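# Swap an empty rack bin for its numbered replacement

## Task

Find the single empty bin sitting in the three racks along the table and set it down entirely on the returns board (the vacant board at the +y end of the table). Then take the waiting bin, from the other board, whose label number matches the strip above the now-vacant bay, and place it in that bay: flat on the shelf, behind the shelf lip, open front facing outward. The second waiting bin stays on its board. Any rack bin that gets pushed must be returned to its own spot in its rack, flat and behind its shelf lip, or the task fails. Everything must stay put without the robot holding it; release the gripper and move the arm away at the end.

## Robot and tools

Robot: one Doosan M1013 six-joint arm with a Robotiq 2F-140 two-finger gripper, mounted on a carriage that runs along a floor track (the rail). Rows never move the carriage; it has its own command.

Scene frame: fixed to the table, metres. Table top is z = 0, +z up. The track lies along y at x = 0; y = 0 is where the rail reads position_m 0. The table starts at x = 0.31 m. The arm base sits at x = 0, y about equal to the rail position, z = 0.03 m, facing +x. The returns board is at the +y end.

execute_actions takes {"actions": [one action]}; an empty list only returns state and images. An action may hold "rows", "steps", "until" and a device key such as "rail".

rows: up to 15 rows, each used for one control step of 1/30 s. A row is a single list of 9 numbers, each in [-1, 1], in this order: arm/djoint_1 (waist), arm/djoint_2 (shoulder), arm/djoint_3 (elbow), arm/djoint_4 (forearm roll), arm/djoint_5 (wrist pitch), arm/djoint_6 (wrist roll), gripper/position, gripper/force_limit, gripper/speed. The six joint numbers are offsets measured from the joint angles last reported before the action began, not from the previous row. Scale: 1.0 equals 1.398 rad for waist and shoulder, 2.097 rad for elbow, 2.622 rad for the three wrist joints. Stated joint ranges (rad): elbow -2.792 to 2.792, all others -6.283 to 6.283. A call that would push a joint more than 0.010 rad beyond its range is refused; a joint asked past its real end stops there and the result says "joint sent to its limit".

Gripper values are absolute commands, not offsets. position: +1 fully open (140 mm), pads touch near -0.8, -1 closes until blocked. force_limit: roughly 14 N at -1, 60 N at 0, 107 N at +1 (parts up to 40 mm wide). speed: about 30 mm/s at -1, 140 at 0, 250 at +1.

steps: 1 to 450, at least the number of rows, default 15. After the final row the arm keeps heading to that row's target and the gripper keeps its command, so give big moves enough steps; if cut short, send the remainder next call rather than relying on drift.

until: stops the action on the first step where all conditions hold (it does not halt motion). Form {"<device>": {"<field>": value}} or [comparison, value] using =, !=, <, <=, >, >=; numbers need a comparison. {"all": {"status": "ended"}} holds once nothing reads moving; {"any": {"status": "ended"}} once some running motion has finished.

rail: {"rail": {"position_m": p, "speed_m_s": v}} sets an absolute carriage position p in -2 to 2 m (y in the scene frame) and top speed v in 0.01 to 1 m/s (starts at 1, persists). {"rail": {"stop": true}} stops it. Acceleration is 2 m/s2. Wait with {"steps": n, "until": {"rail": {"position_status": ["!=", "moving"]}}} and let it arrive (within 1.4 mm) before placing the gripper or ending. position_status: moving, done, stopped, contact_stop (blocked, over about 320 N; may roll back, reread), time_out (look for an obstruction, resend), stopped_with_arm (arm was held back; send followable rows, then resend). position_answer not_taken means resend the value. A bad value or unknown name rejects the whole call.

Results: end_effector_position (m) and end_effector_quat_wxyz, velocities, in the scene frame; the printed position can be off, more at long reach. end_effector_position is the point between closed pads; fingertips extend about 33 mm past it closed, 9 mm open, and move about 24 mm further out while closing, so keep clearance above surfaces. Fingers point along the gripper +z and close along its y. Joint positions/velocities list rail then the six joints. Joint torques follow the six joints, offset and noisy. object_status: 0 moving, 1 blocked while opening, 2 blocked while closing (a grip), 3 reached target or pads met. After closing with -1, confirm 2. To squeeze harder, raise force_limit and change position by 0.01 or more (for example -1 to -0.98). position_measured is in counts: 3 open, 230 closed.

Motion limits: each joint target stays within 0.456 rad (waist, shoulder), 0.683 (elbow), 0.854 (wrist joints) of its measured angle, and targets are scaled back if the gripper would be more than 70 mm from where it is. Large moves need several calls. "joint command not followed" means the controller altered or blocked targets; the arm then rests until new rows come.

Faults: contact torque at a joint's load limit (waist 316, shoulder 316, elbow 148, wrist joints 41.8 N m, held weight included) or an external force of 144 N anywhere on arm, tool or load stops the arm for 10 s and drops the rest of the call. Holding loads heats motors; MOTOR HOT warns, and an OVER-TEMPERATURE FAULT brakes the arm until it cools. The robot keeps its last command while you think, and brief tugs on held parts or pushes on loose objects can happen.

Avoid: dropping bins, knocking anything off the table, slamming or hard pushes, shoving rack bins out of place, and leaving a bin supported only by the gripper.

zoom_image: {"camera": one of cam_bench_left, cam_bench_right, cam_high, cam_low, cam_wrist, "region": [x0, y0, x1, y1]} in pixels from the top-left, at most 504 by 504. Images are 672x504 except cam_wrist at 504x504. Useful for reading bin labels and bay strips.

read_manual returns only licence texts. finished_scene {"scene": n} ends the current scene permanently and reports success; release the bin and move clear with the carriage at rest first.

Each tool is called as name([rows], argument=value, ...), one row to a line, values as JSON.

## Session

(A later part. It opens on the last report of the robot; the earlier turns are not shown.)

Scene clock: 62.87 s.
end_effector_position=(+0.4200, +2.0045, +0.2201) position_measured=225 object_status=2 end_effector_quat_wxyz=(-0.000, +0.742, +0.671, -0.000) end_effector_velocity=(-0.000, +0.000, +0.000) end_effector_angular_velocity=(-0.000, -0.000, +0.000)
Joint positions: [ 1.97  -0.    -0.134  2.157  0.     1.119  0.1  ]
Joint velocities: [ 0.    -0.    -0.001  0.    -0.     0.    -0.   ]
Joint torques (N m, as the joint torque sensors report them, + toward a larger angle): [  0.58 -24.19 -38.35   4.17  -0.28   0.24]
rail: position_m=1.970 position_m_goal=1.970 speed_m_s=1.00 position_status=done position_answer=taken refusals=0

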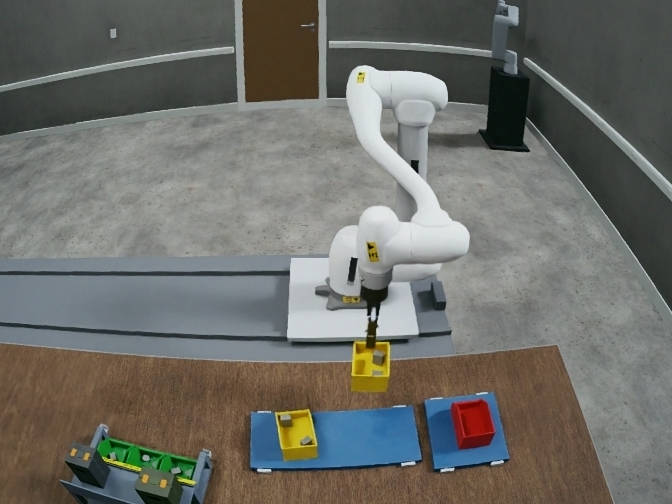

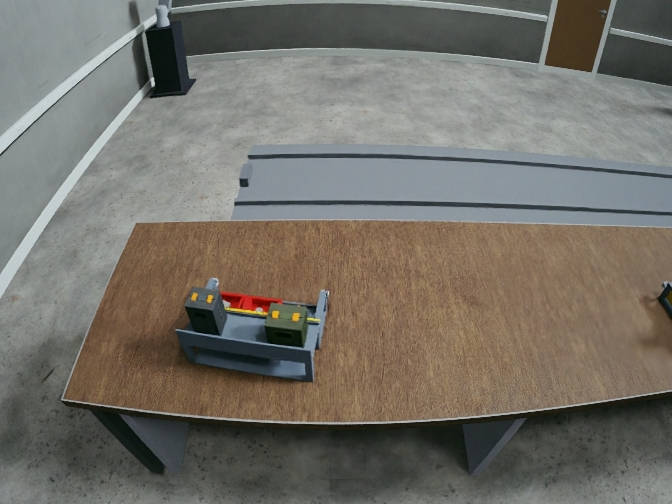

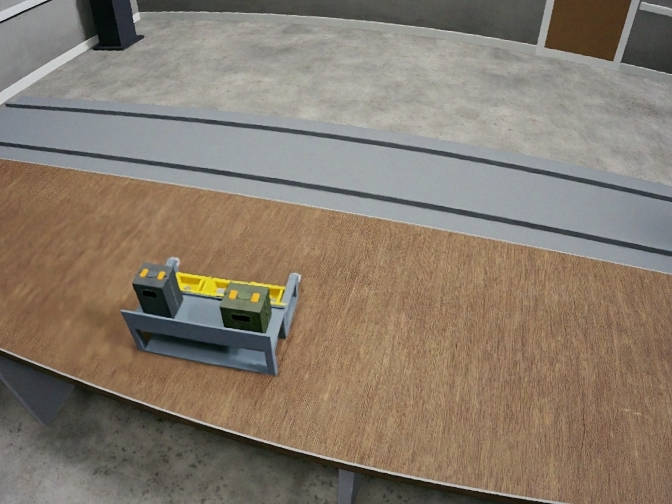

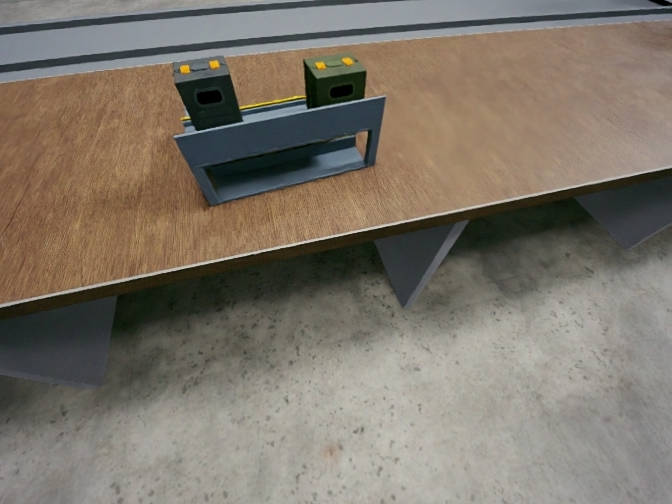

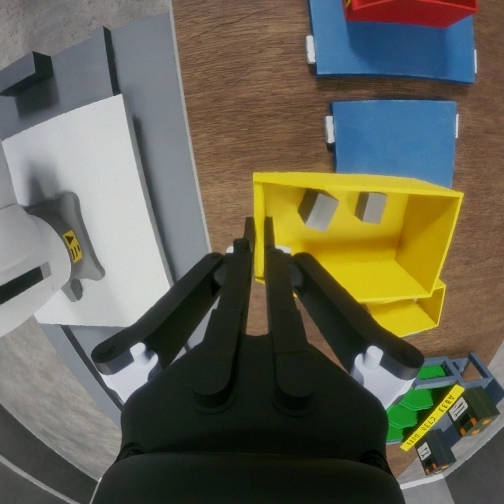

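execute_actions([
  {"rail":{"position_m":-1.976},"rows":[[-0.07,0,0,0,0,-0.038,-1,1,-0.3]],"steps":160,"until":{"any":{"status":"ended"}}},
])

execute_actions([
  {"rows":[[0,0.25,-0.0354,0,-0.112,0,-1,1,-0.3]],"steps":30},
])

execute_actions([
  {"rows":[[0,0.016,-0.015,0,0.0035,0,-1,1,-0.3],[0,0.016,-0.015,0,0.0035,0,-1,1,-0.3],[0,0.032,-0.03,0,0.007,0,-1,1,-0.3],[0,0.032,-0.03,0,0.007,0,-1,1,-0.3],[0,0.048,-0.045,0,0.0104,0,-1,1,-0.3],[0,0.048,-0.045,0,0.0104,0,-1,1,-0.3],[0,0.064,-0.06,0,0.014,0,-1,1,-0.3]],"steps":20},
])

Scene clock: 70.07 s.
end_effector_position=(+0.4213, -1.9836, +0.2201) position_measured=225 object_status=2 end_effector_quat_wxyz=(-0.000, +0.741, +0.671, -0.000) end_effector_velocity=(-0.000, +0.002, -0.000) end_effector_angular_velocity=(-0.000, +0.000, -0.000)
Joint positions: [-1.977 -0.098 -0.134  2.157  0.     1.119  0.001]
Joint velocities: [ 0.002 -0.    -0.     0.    -0.     0.    -0.   ]
Joint torques (N m, as the joint torque sensors report them, + toward a larger angle): [  4.88 -26.03 -38.52   4.69  -0.25   0.22]
rail: position_m=-1.977 position_m_goal=-1.976 speed_m_s=1.00 position_status=done position_answer=taken refusals=0

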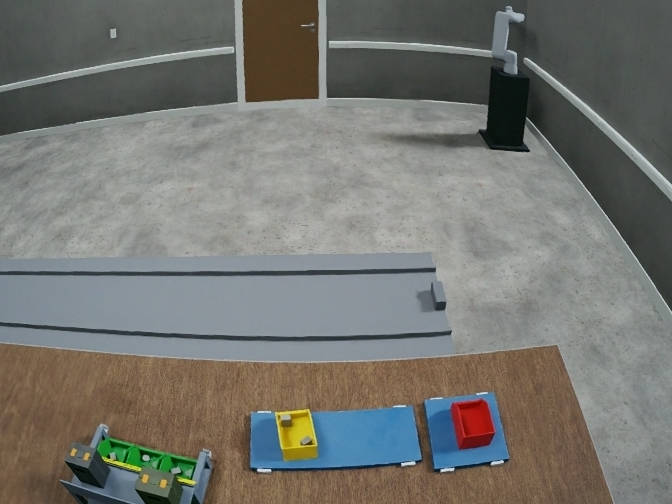

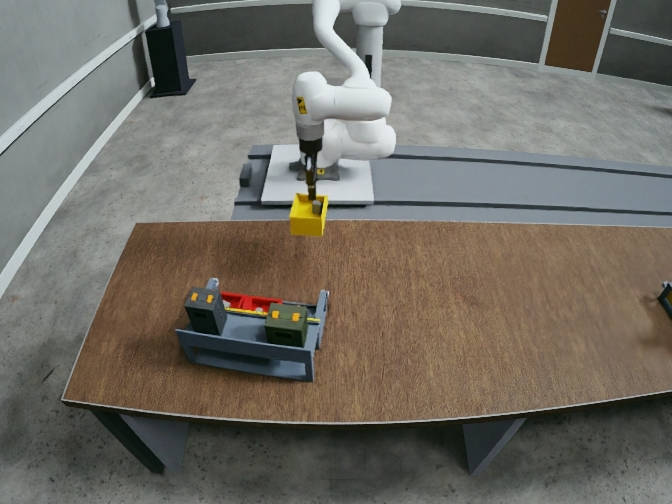

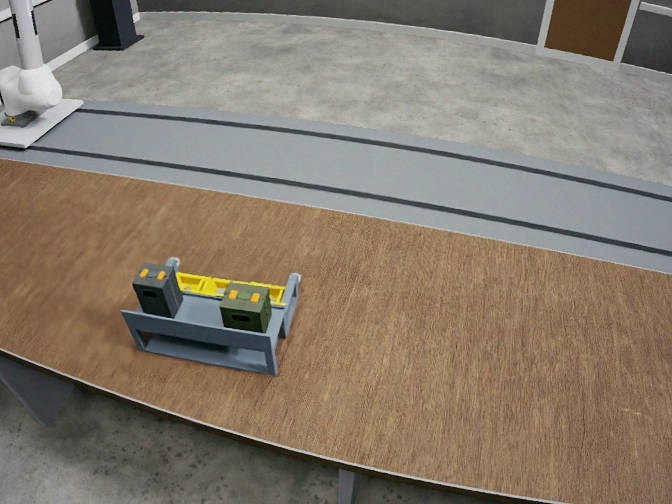

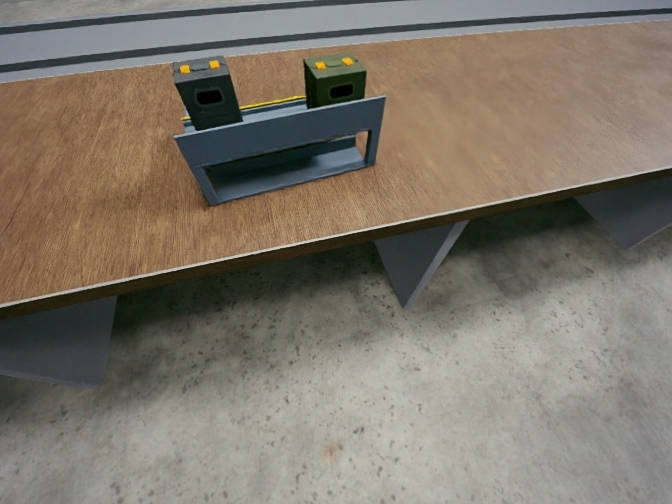

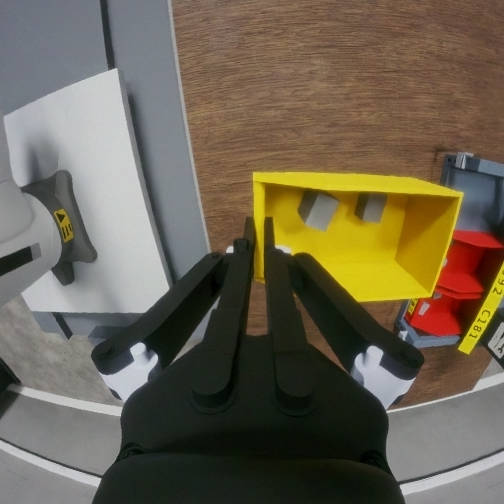

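Scene clock: 71.07 s.
end_effector_position=(+0.5568, -1.9962, +0.0839) position_measured=225 object_status=2 end_effector_quat_wxyz=(+0.007, +0.741, +0.671, +0.006) end_effector_velocity=(+0.000, -0.000, -0.000) end_effector_angular_velocity=(+0.000, +0.000, -0.000)
Joint positions: [-1.976 -0.098  0.216  2.083  0.     0.825  0.001]
Joint velocities: [ 0. -0.  0. -0. -0. -0. -0.]
Joint torques (N m, as the joint torque sensors report them, + toward a larger angle): [  2.37 -55.08 -32.04   3.62  -0.4    0.1 ]
rail: position_m=-1.976 position_m_goal=-1.976 speed_m_s=1.00 position_status=done position_answer=taken refusals=0

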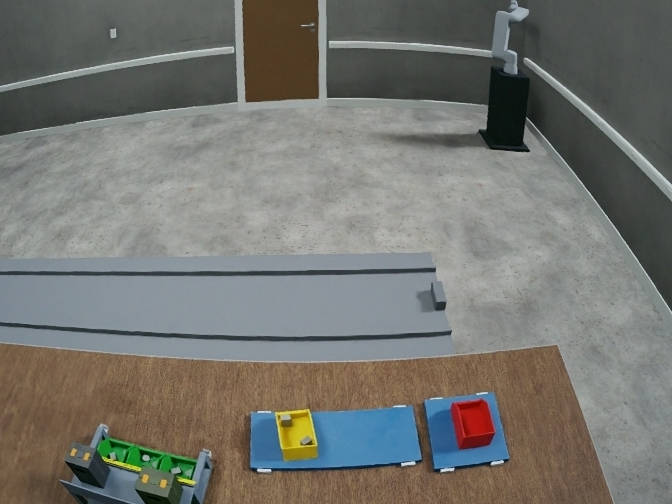

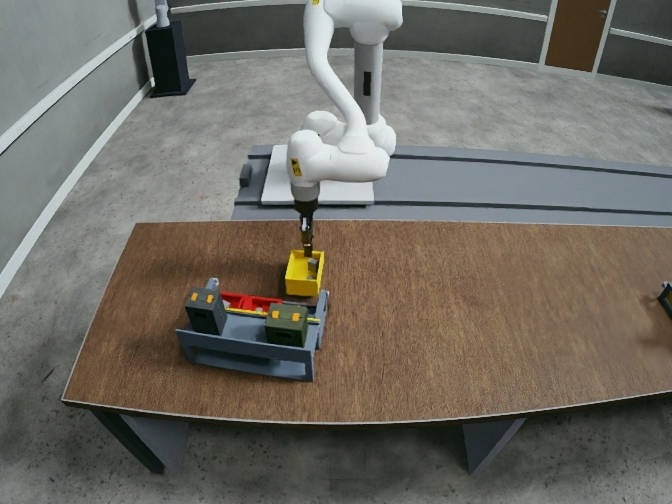

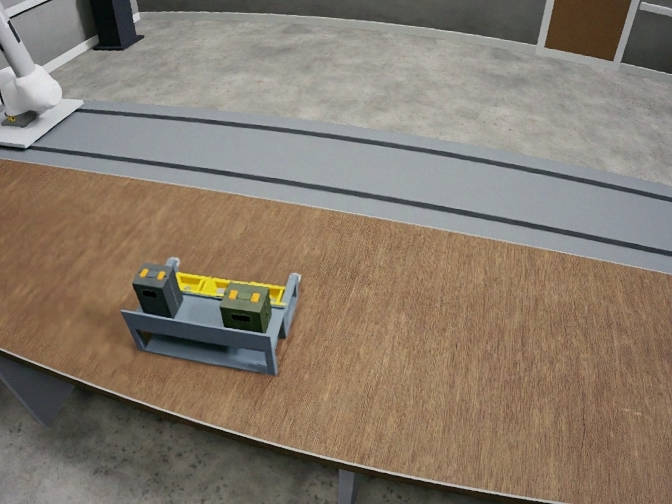

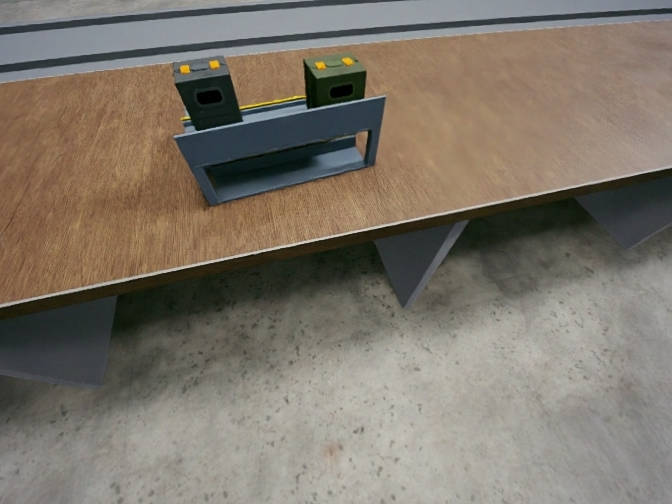

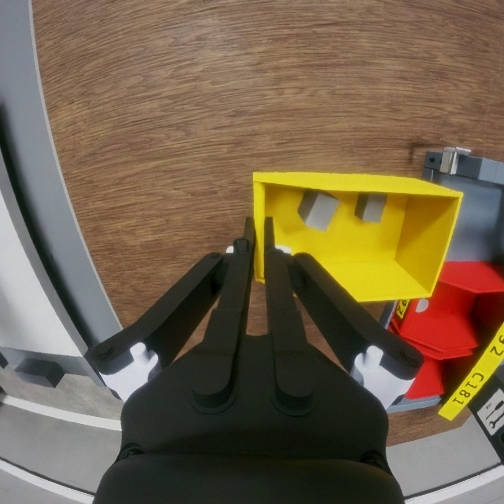

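Scene clock: 71.73 s.
end_effector_position=(+0.6232, -2.0028, +0.0850) position_measured=225 object_status=2 end_effector_quat_wxyz=(+0.007, +0.741, +0.671, +0.006) end_effector_velocity=(+0.001, -0.000, -0.000) end_effector_angular_velocity=(+0.000, +0.000, -0.000)
Joint positions: [-1.976 -0.098  0.305  1.957  0.     0.862  0.001]
Joint velocities: [ 0.     0.     0.001 -0.001  0.     0.    -0.   ]
Joint torques (N m, as the joint torque sensors report them, + toward a larger angle): [  0.58 -64.26 -33.18   3.54  -0.3    0.19]
rail: position_m=-1.976 position_m_goal=-1.976 speed_m_s=1.00 position_status=done position_answer=taken refusals=0

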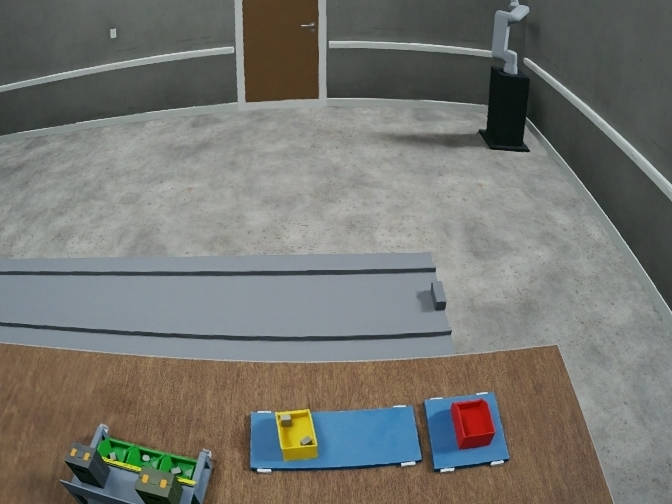

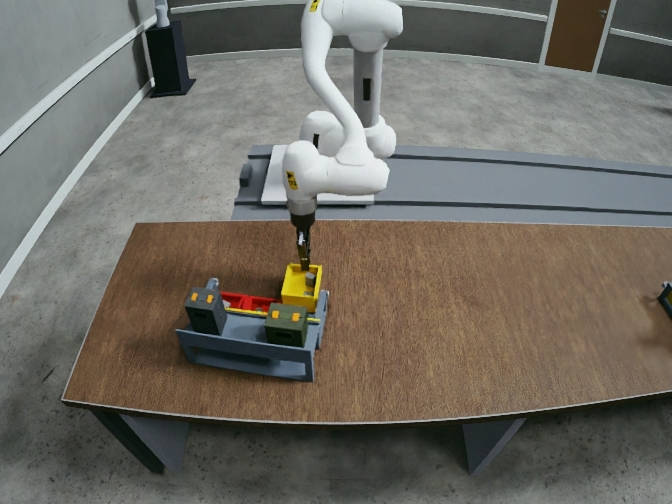

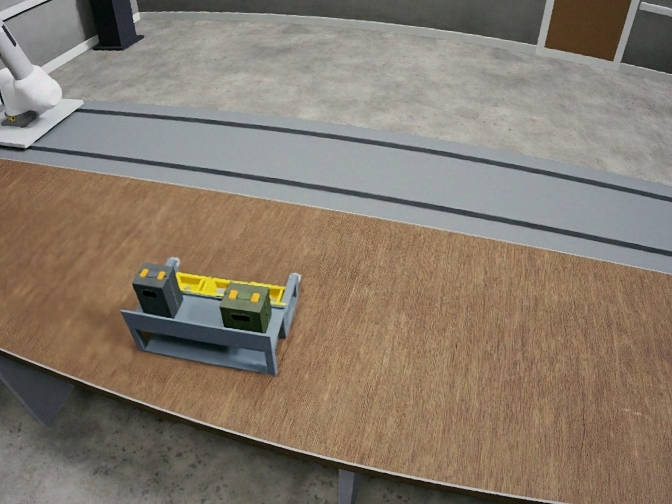

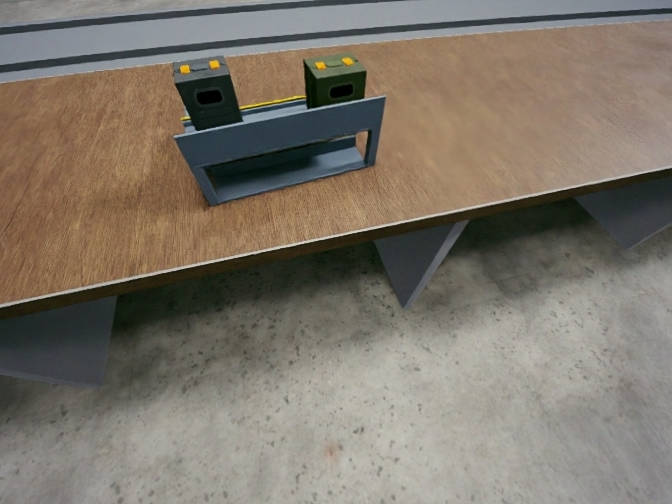

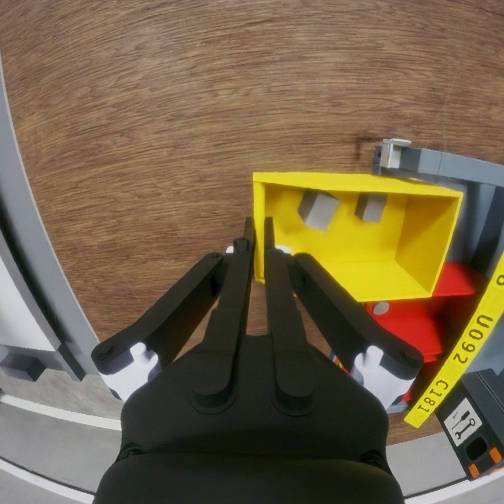

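execute_actions([
  {"rows":[[0,0.021,-0.019,0,0.007,0,-1,1,-0.3],[0,0.021,-0.019,0,0.007,0,-1,1,-0.3],[0,0.042,-0.038,0,0.014,0,-1,1,-0.3],[0,0.042,-0.038,0,0.014,0,-1,1,-0.3],[0,0.063,-0.058,0,0.02,0,-1,1,-0.3],[0,0.063,-0.058,0,0.02,0,-1,1,-0.3],[0,0.0828,-0.0773,0,0.0244,0,-1,1,-0.3]],"steps":20},
])

execute_actions([
  {"rows":[[0,0.016,-0.017,0,0.005,0,-1,1,-0.3],[0,0.016,-0.017,0,0.005,0,-1,1,-0.3],[0,0.016,-0.017,0,0.005,0,-1,1,-0.3],[0,0.032,-0.035,0,0.0105,0,-1,1,-0.3],[0,0.032,-0.035,0,0.0105,0,-1,1,-0.3],[0,0.032,-0.035,0,0.0105,0,-1,1,-0.3],[0,0.048,-0.052,0,0.016,0,-1,1,-0.3],[0,0.048,-0.052,0,0.016,0,-1,1,-0.3],[0,0.048,-0.052,0,0.016,0,-1,1,-0.3],[0,0.0647,-0.0695,0,0.0211,0,-1,1,-0.3]],"steps":22},
])

Scene clock: 75.93 s.
end_effector_position=(+0.7000, -2.0103, +0.0799) position_measured=225 object_status=2 end_effector_quat_wxyz=(+0.000, +0.741, +0.671, +0.000) end_effector_velocity=(+0.001, -0.000, -0.000) end_effector_angular_velocity=(+0.000, +0.000, -0.000)
Joint positions: [-1.976 -0.098  0.421  1.795  0.     0.926  0.001]
Joint velocities: [ 0.    -0.     0.001 -0.001 -0.     0.     0.   ]
Joint torques (N m, as the joint torque sensors report them, + toward a larger angle): [  0.33 -79.21 -32.81   3.71  -0.33   0.19]
rail: position_m=-1.976 position_m_goal=-1.976 speed_m_s=1.00 position_status=done position_answer=taken refusals=0

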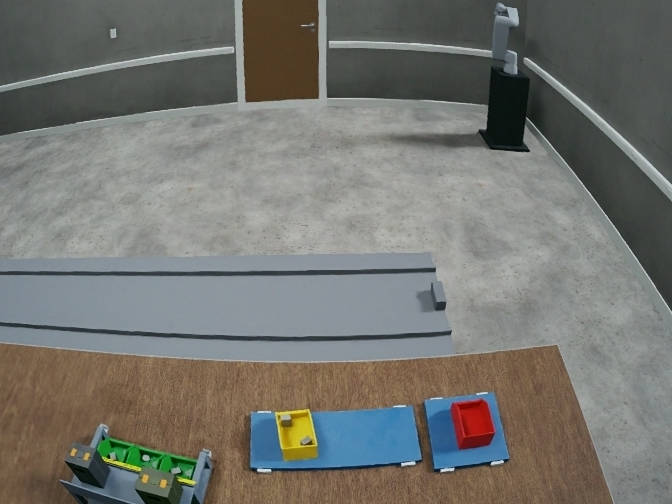

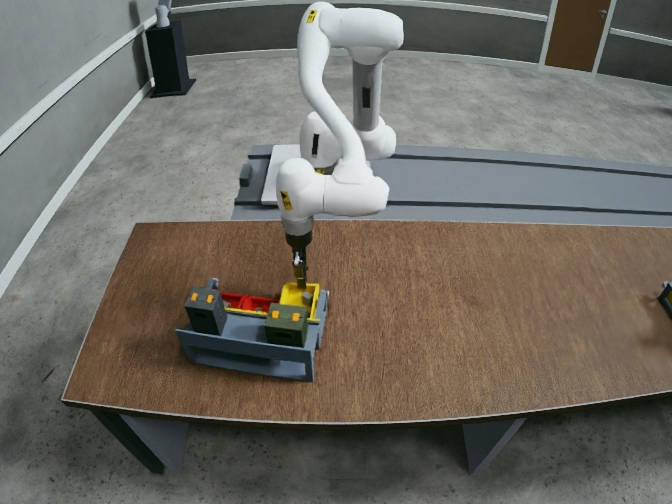

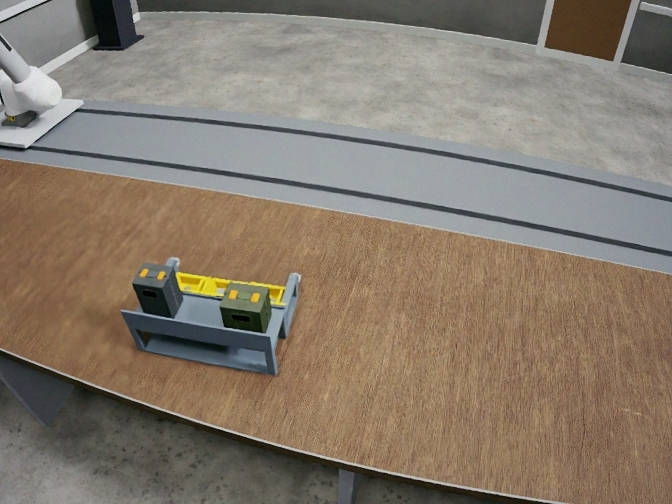

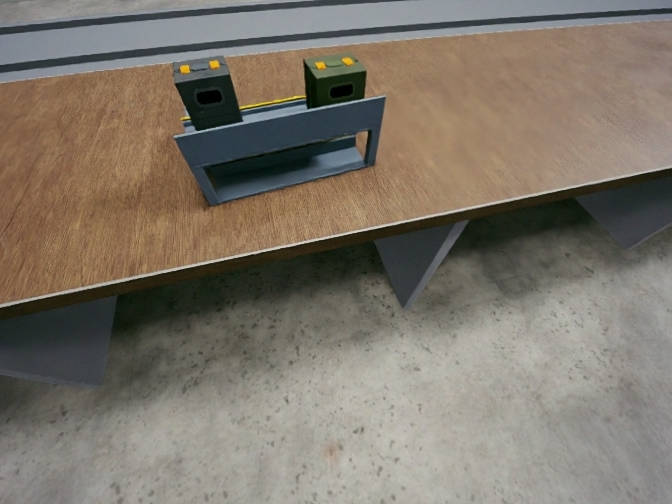

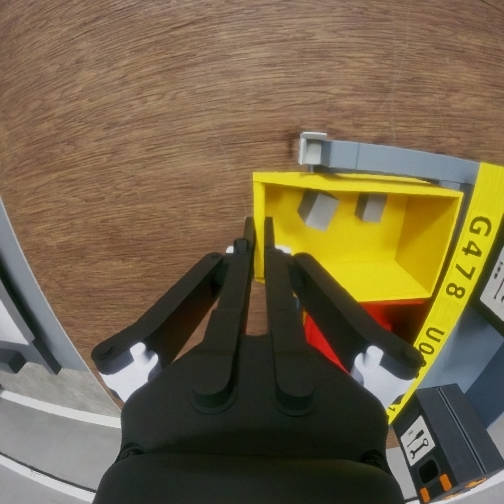

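Scene clock: 76.67 s.
end_effector_position=(+0.7676, -2.0170, +0.0799) position_measured=225 object_status=2 end_effector_quat_wxyz=(+0.000, +0.741, +0.671, +0.000) end_effector_velocity=(+0.000, -0.000, +0.000) end_effector_angular_velocity=(+0.000, +0.002, +0.000)
Joint positions: [-1.976 -0.098  0.511  1.649  0.     0.981  0.001]
Joint velocities: [ 0.     0.     0.001 -0.001  0.     0.002  0.   ]
Joint torques (N m, as the joint torque sensors report them, + toward a larger angle): [  1.95 -85.57 -35.13   3.99  -0.54   0.15]
rail: position_m=-1.976 position_m_goal=-1.976 speed_m_s=1.00 position_status=done position_answer=taken refusals=0

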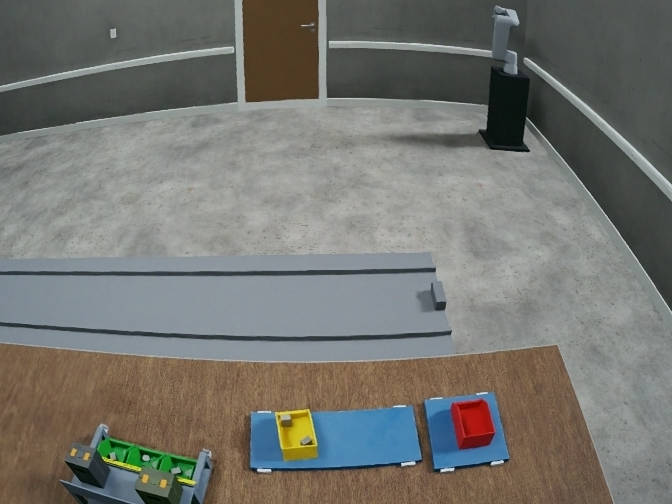

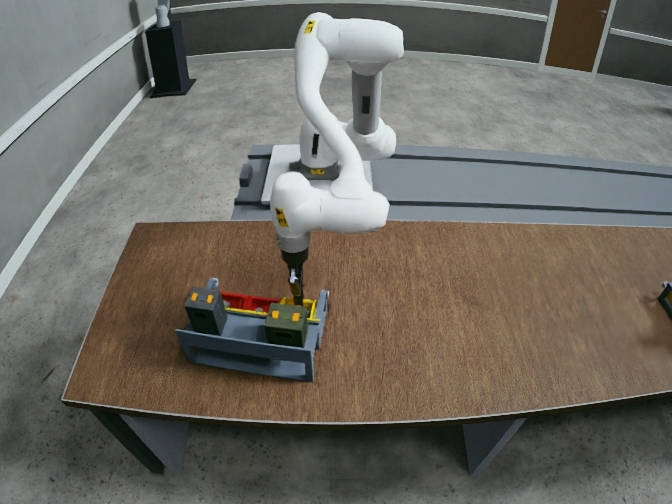

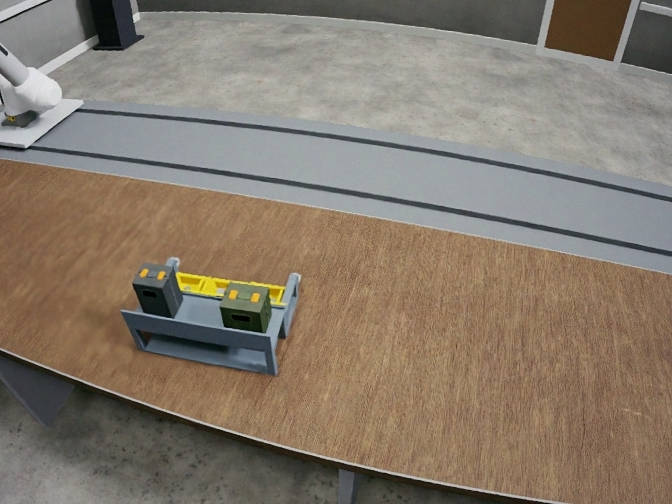

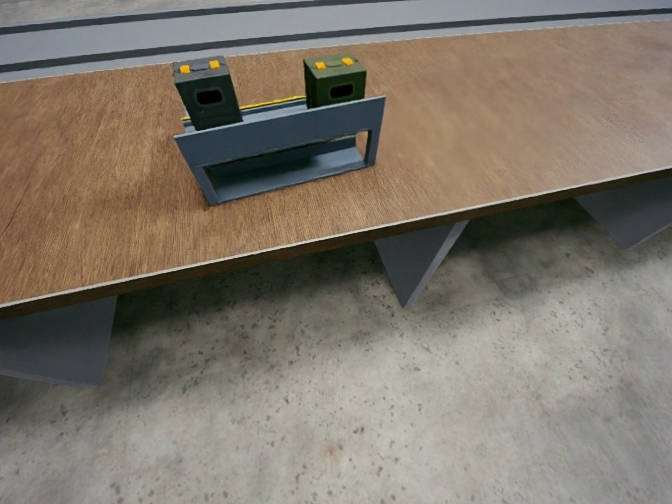

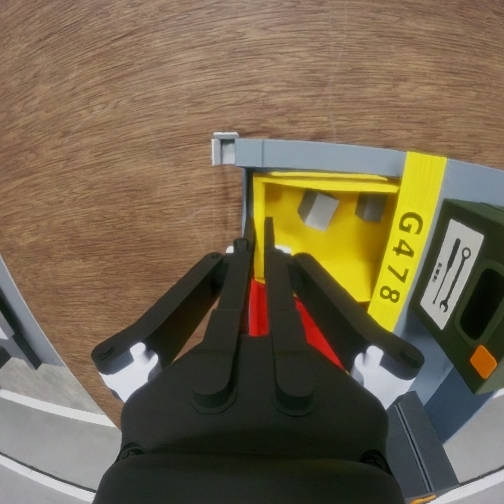

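Lower 13 mm, release, rise.

execute_actions([
  {"rows":[[0,0.0088,0.004,0,-0.0079,0,-1,1,-0.3]],"steps":14},
])

execute_actions([
  {"rows":[[0,0,0,0,0,0,-0.5,0,0],[0,0,0,0,0,0,-0.5,0,0],[0,0,0,0,0,0,-0.5,0,0],[0,0,0,0,0,0,-0.5,0,0],[0,0,0,0,0,0,-0.5,0,0],[0,0,0,0,0,0,-0.5,0,0],[0,0,0,0,0,0,-0.5,0,0],[0,-0.035,-0.016,0,0.031,0,-0.5,0,0],[0,-0.035,-0.016,0,0.031,0,-0.5,0,0],[0,-0.035,-0.016,0,0.031,0,-0.5,0,0],[0,-0.035,-0.016,0,0.031,0,-0.5,0,0],[0,-0.035,-0.016,0,0.031,0,-0.5,0,0],[0,-0.035,-0.016,0,0.031,0,-0.5,0,0],[0,-0.035,-0.016,0,0.031,0,-0.5,0,0],[0,-0.2,0.07,0,0.05,0,-0.5,0,0]],"steps":36},
])

zoom_image(camera="cam_wrist", region=[280,100,504,380])

Scene clock: 80.07 s.
end_effector_position=(+0.7677, -2.0169, +0.0666) position_measured=225 object_status=2 end_effector_quat_wxyz=(+0.000, +0.741, +0.671, +0.000) end_effector_velocity=(+0.000, -0.000, -0.000) end_effector_angular_velocity=(-0.000, +0.000, -0.000)
Joint positions: [-1.976 -0.098  0.523  1.658  0.     0.96   0.001]
Joint velocities: [ 0. -0.  0.  0. -0. -0. -0.]
Joint torques (N m, as the joint torque sensors report them, + toward a larger angle): [  1.32 -85.92 -35.03   3.82  -0.12   0.07]
rail: position_m=-1.976 position_m_goal=-1.976 speed_m_s=1.00 position_status=done position_answer=taken refusals=0

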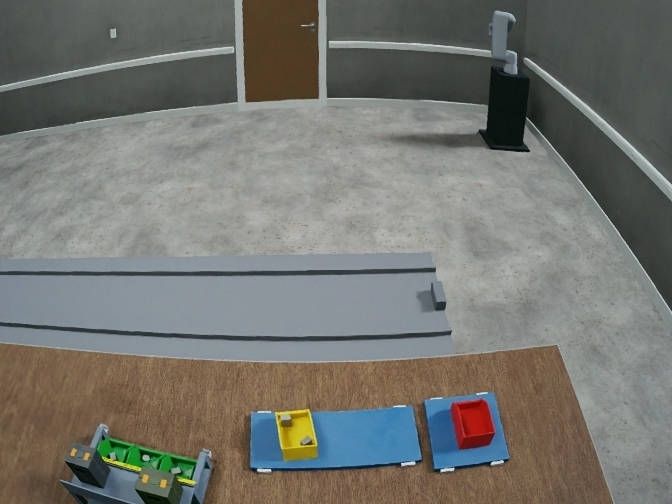

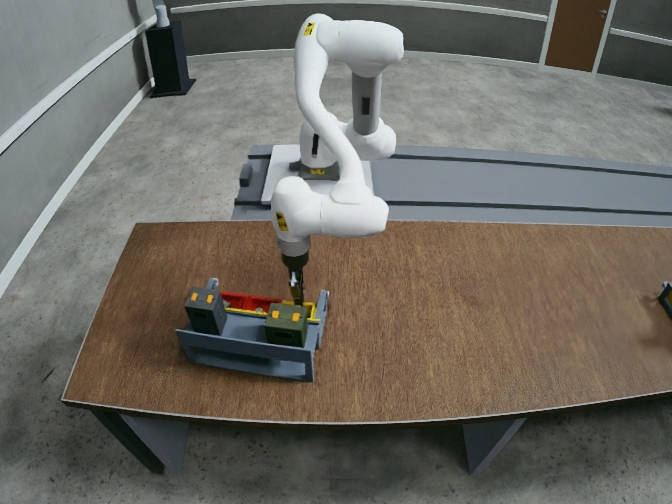

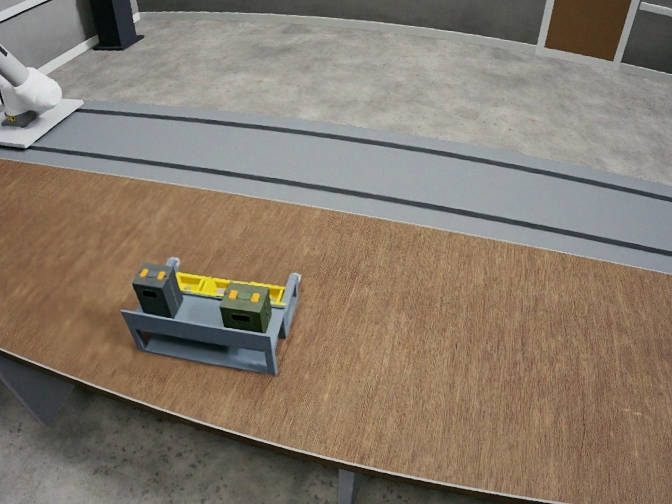

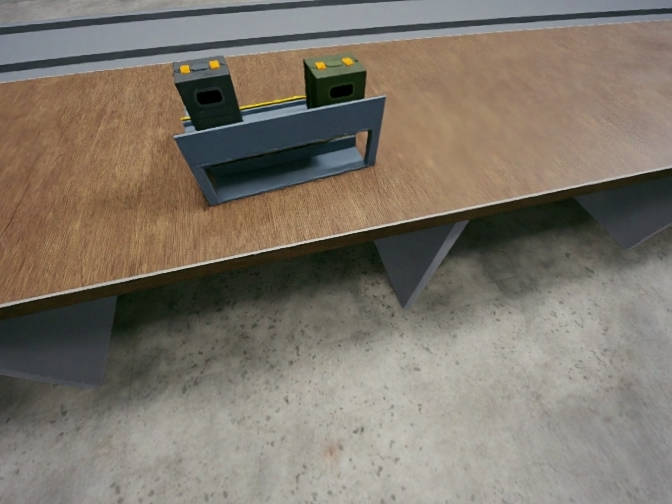

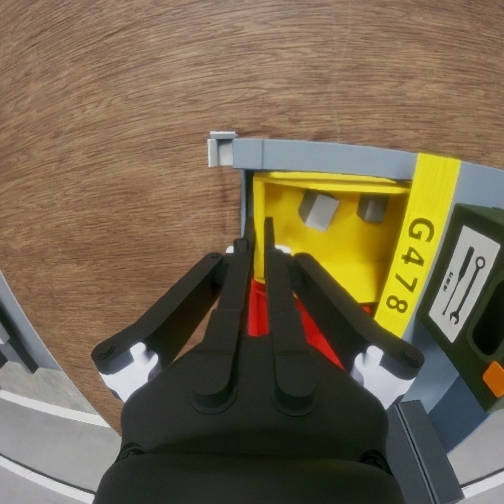

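Scene clock: 81.27 s.
end_effector_position=(+0.6471, -2.0051, +0.1947) position_measured=192 object_status=3 end_effector_quat_wxyz=(+0.001, +0.741, +0.671, +0.001) end_effector_velocity=(-0.000, +0.000, +0.001) end_effector_angular_velocity=(-0.000, -0.000, +0.000)
Joint positions: [-1.976 -0.098  0.244  1.804  0.     1.091  0.001]
Joint velocities: [ 0.     0.    -0.001  0.001  0.     0.    -0.   ]
Joint torques (N m, as the joint torque sensors report them, + toward a larger angle): [  1.3  -60.29 -35.44   4.11   0.18   0.1 ]
rail: position_m=-1.976 position_m_goal=-1.976 speed_m_s=1.00 position_status=done position_answer=taken refusals=0

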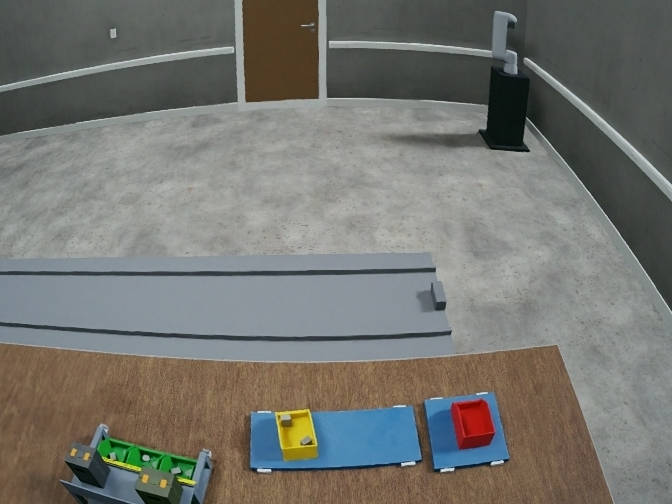

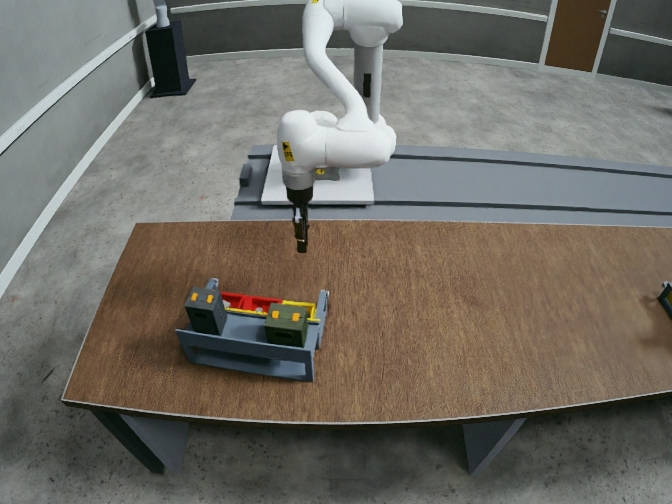

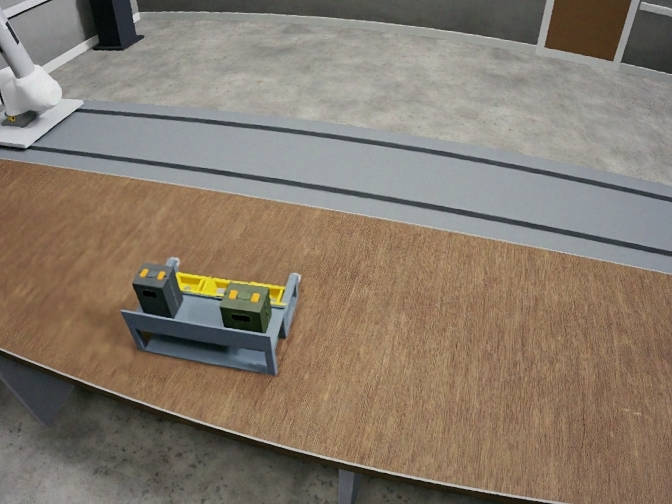

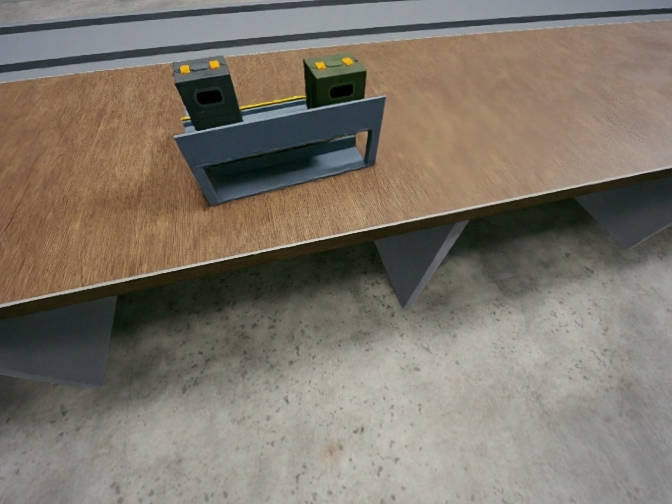

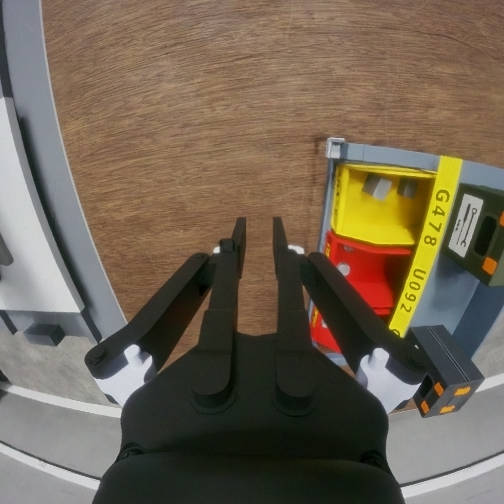

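Region (280, 100, 504, 380) of cam_wrist's 504x504 image, scaled by 1.800, with more detail than that image has; it fills the left 403 columns of this view, and the rest is white.

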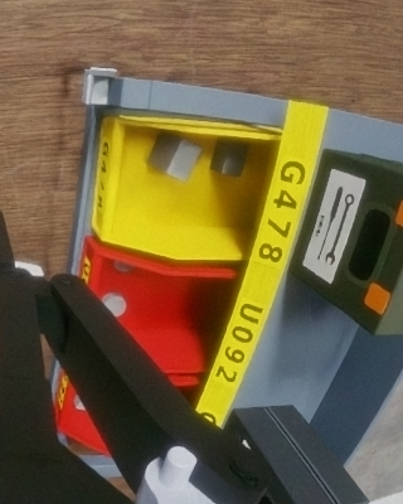

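finished_scene(scene=1)

The scene is finished: the task was done.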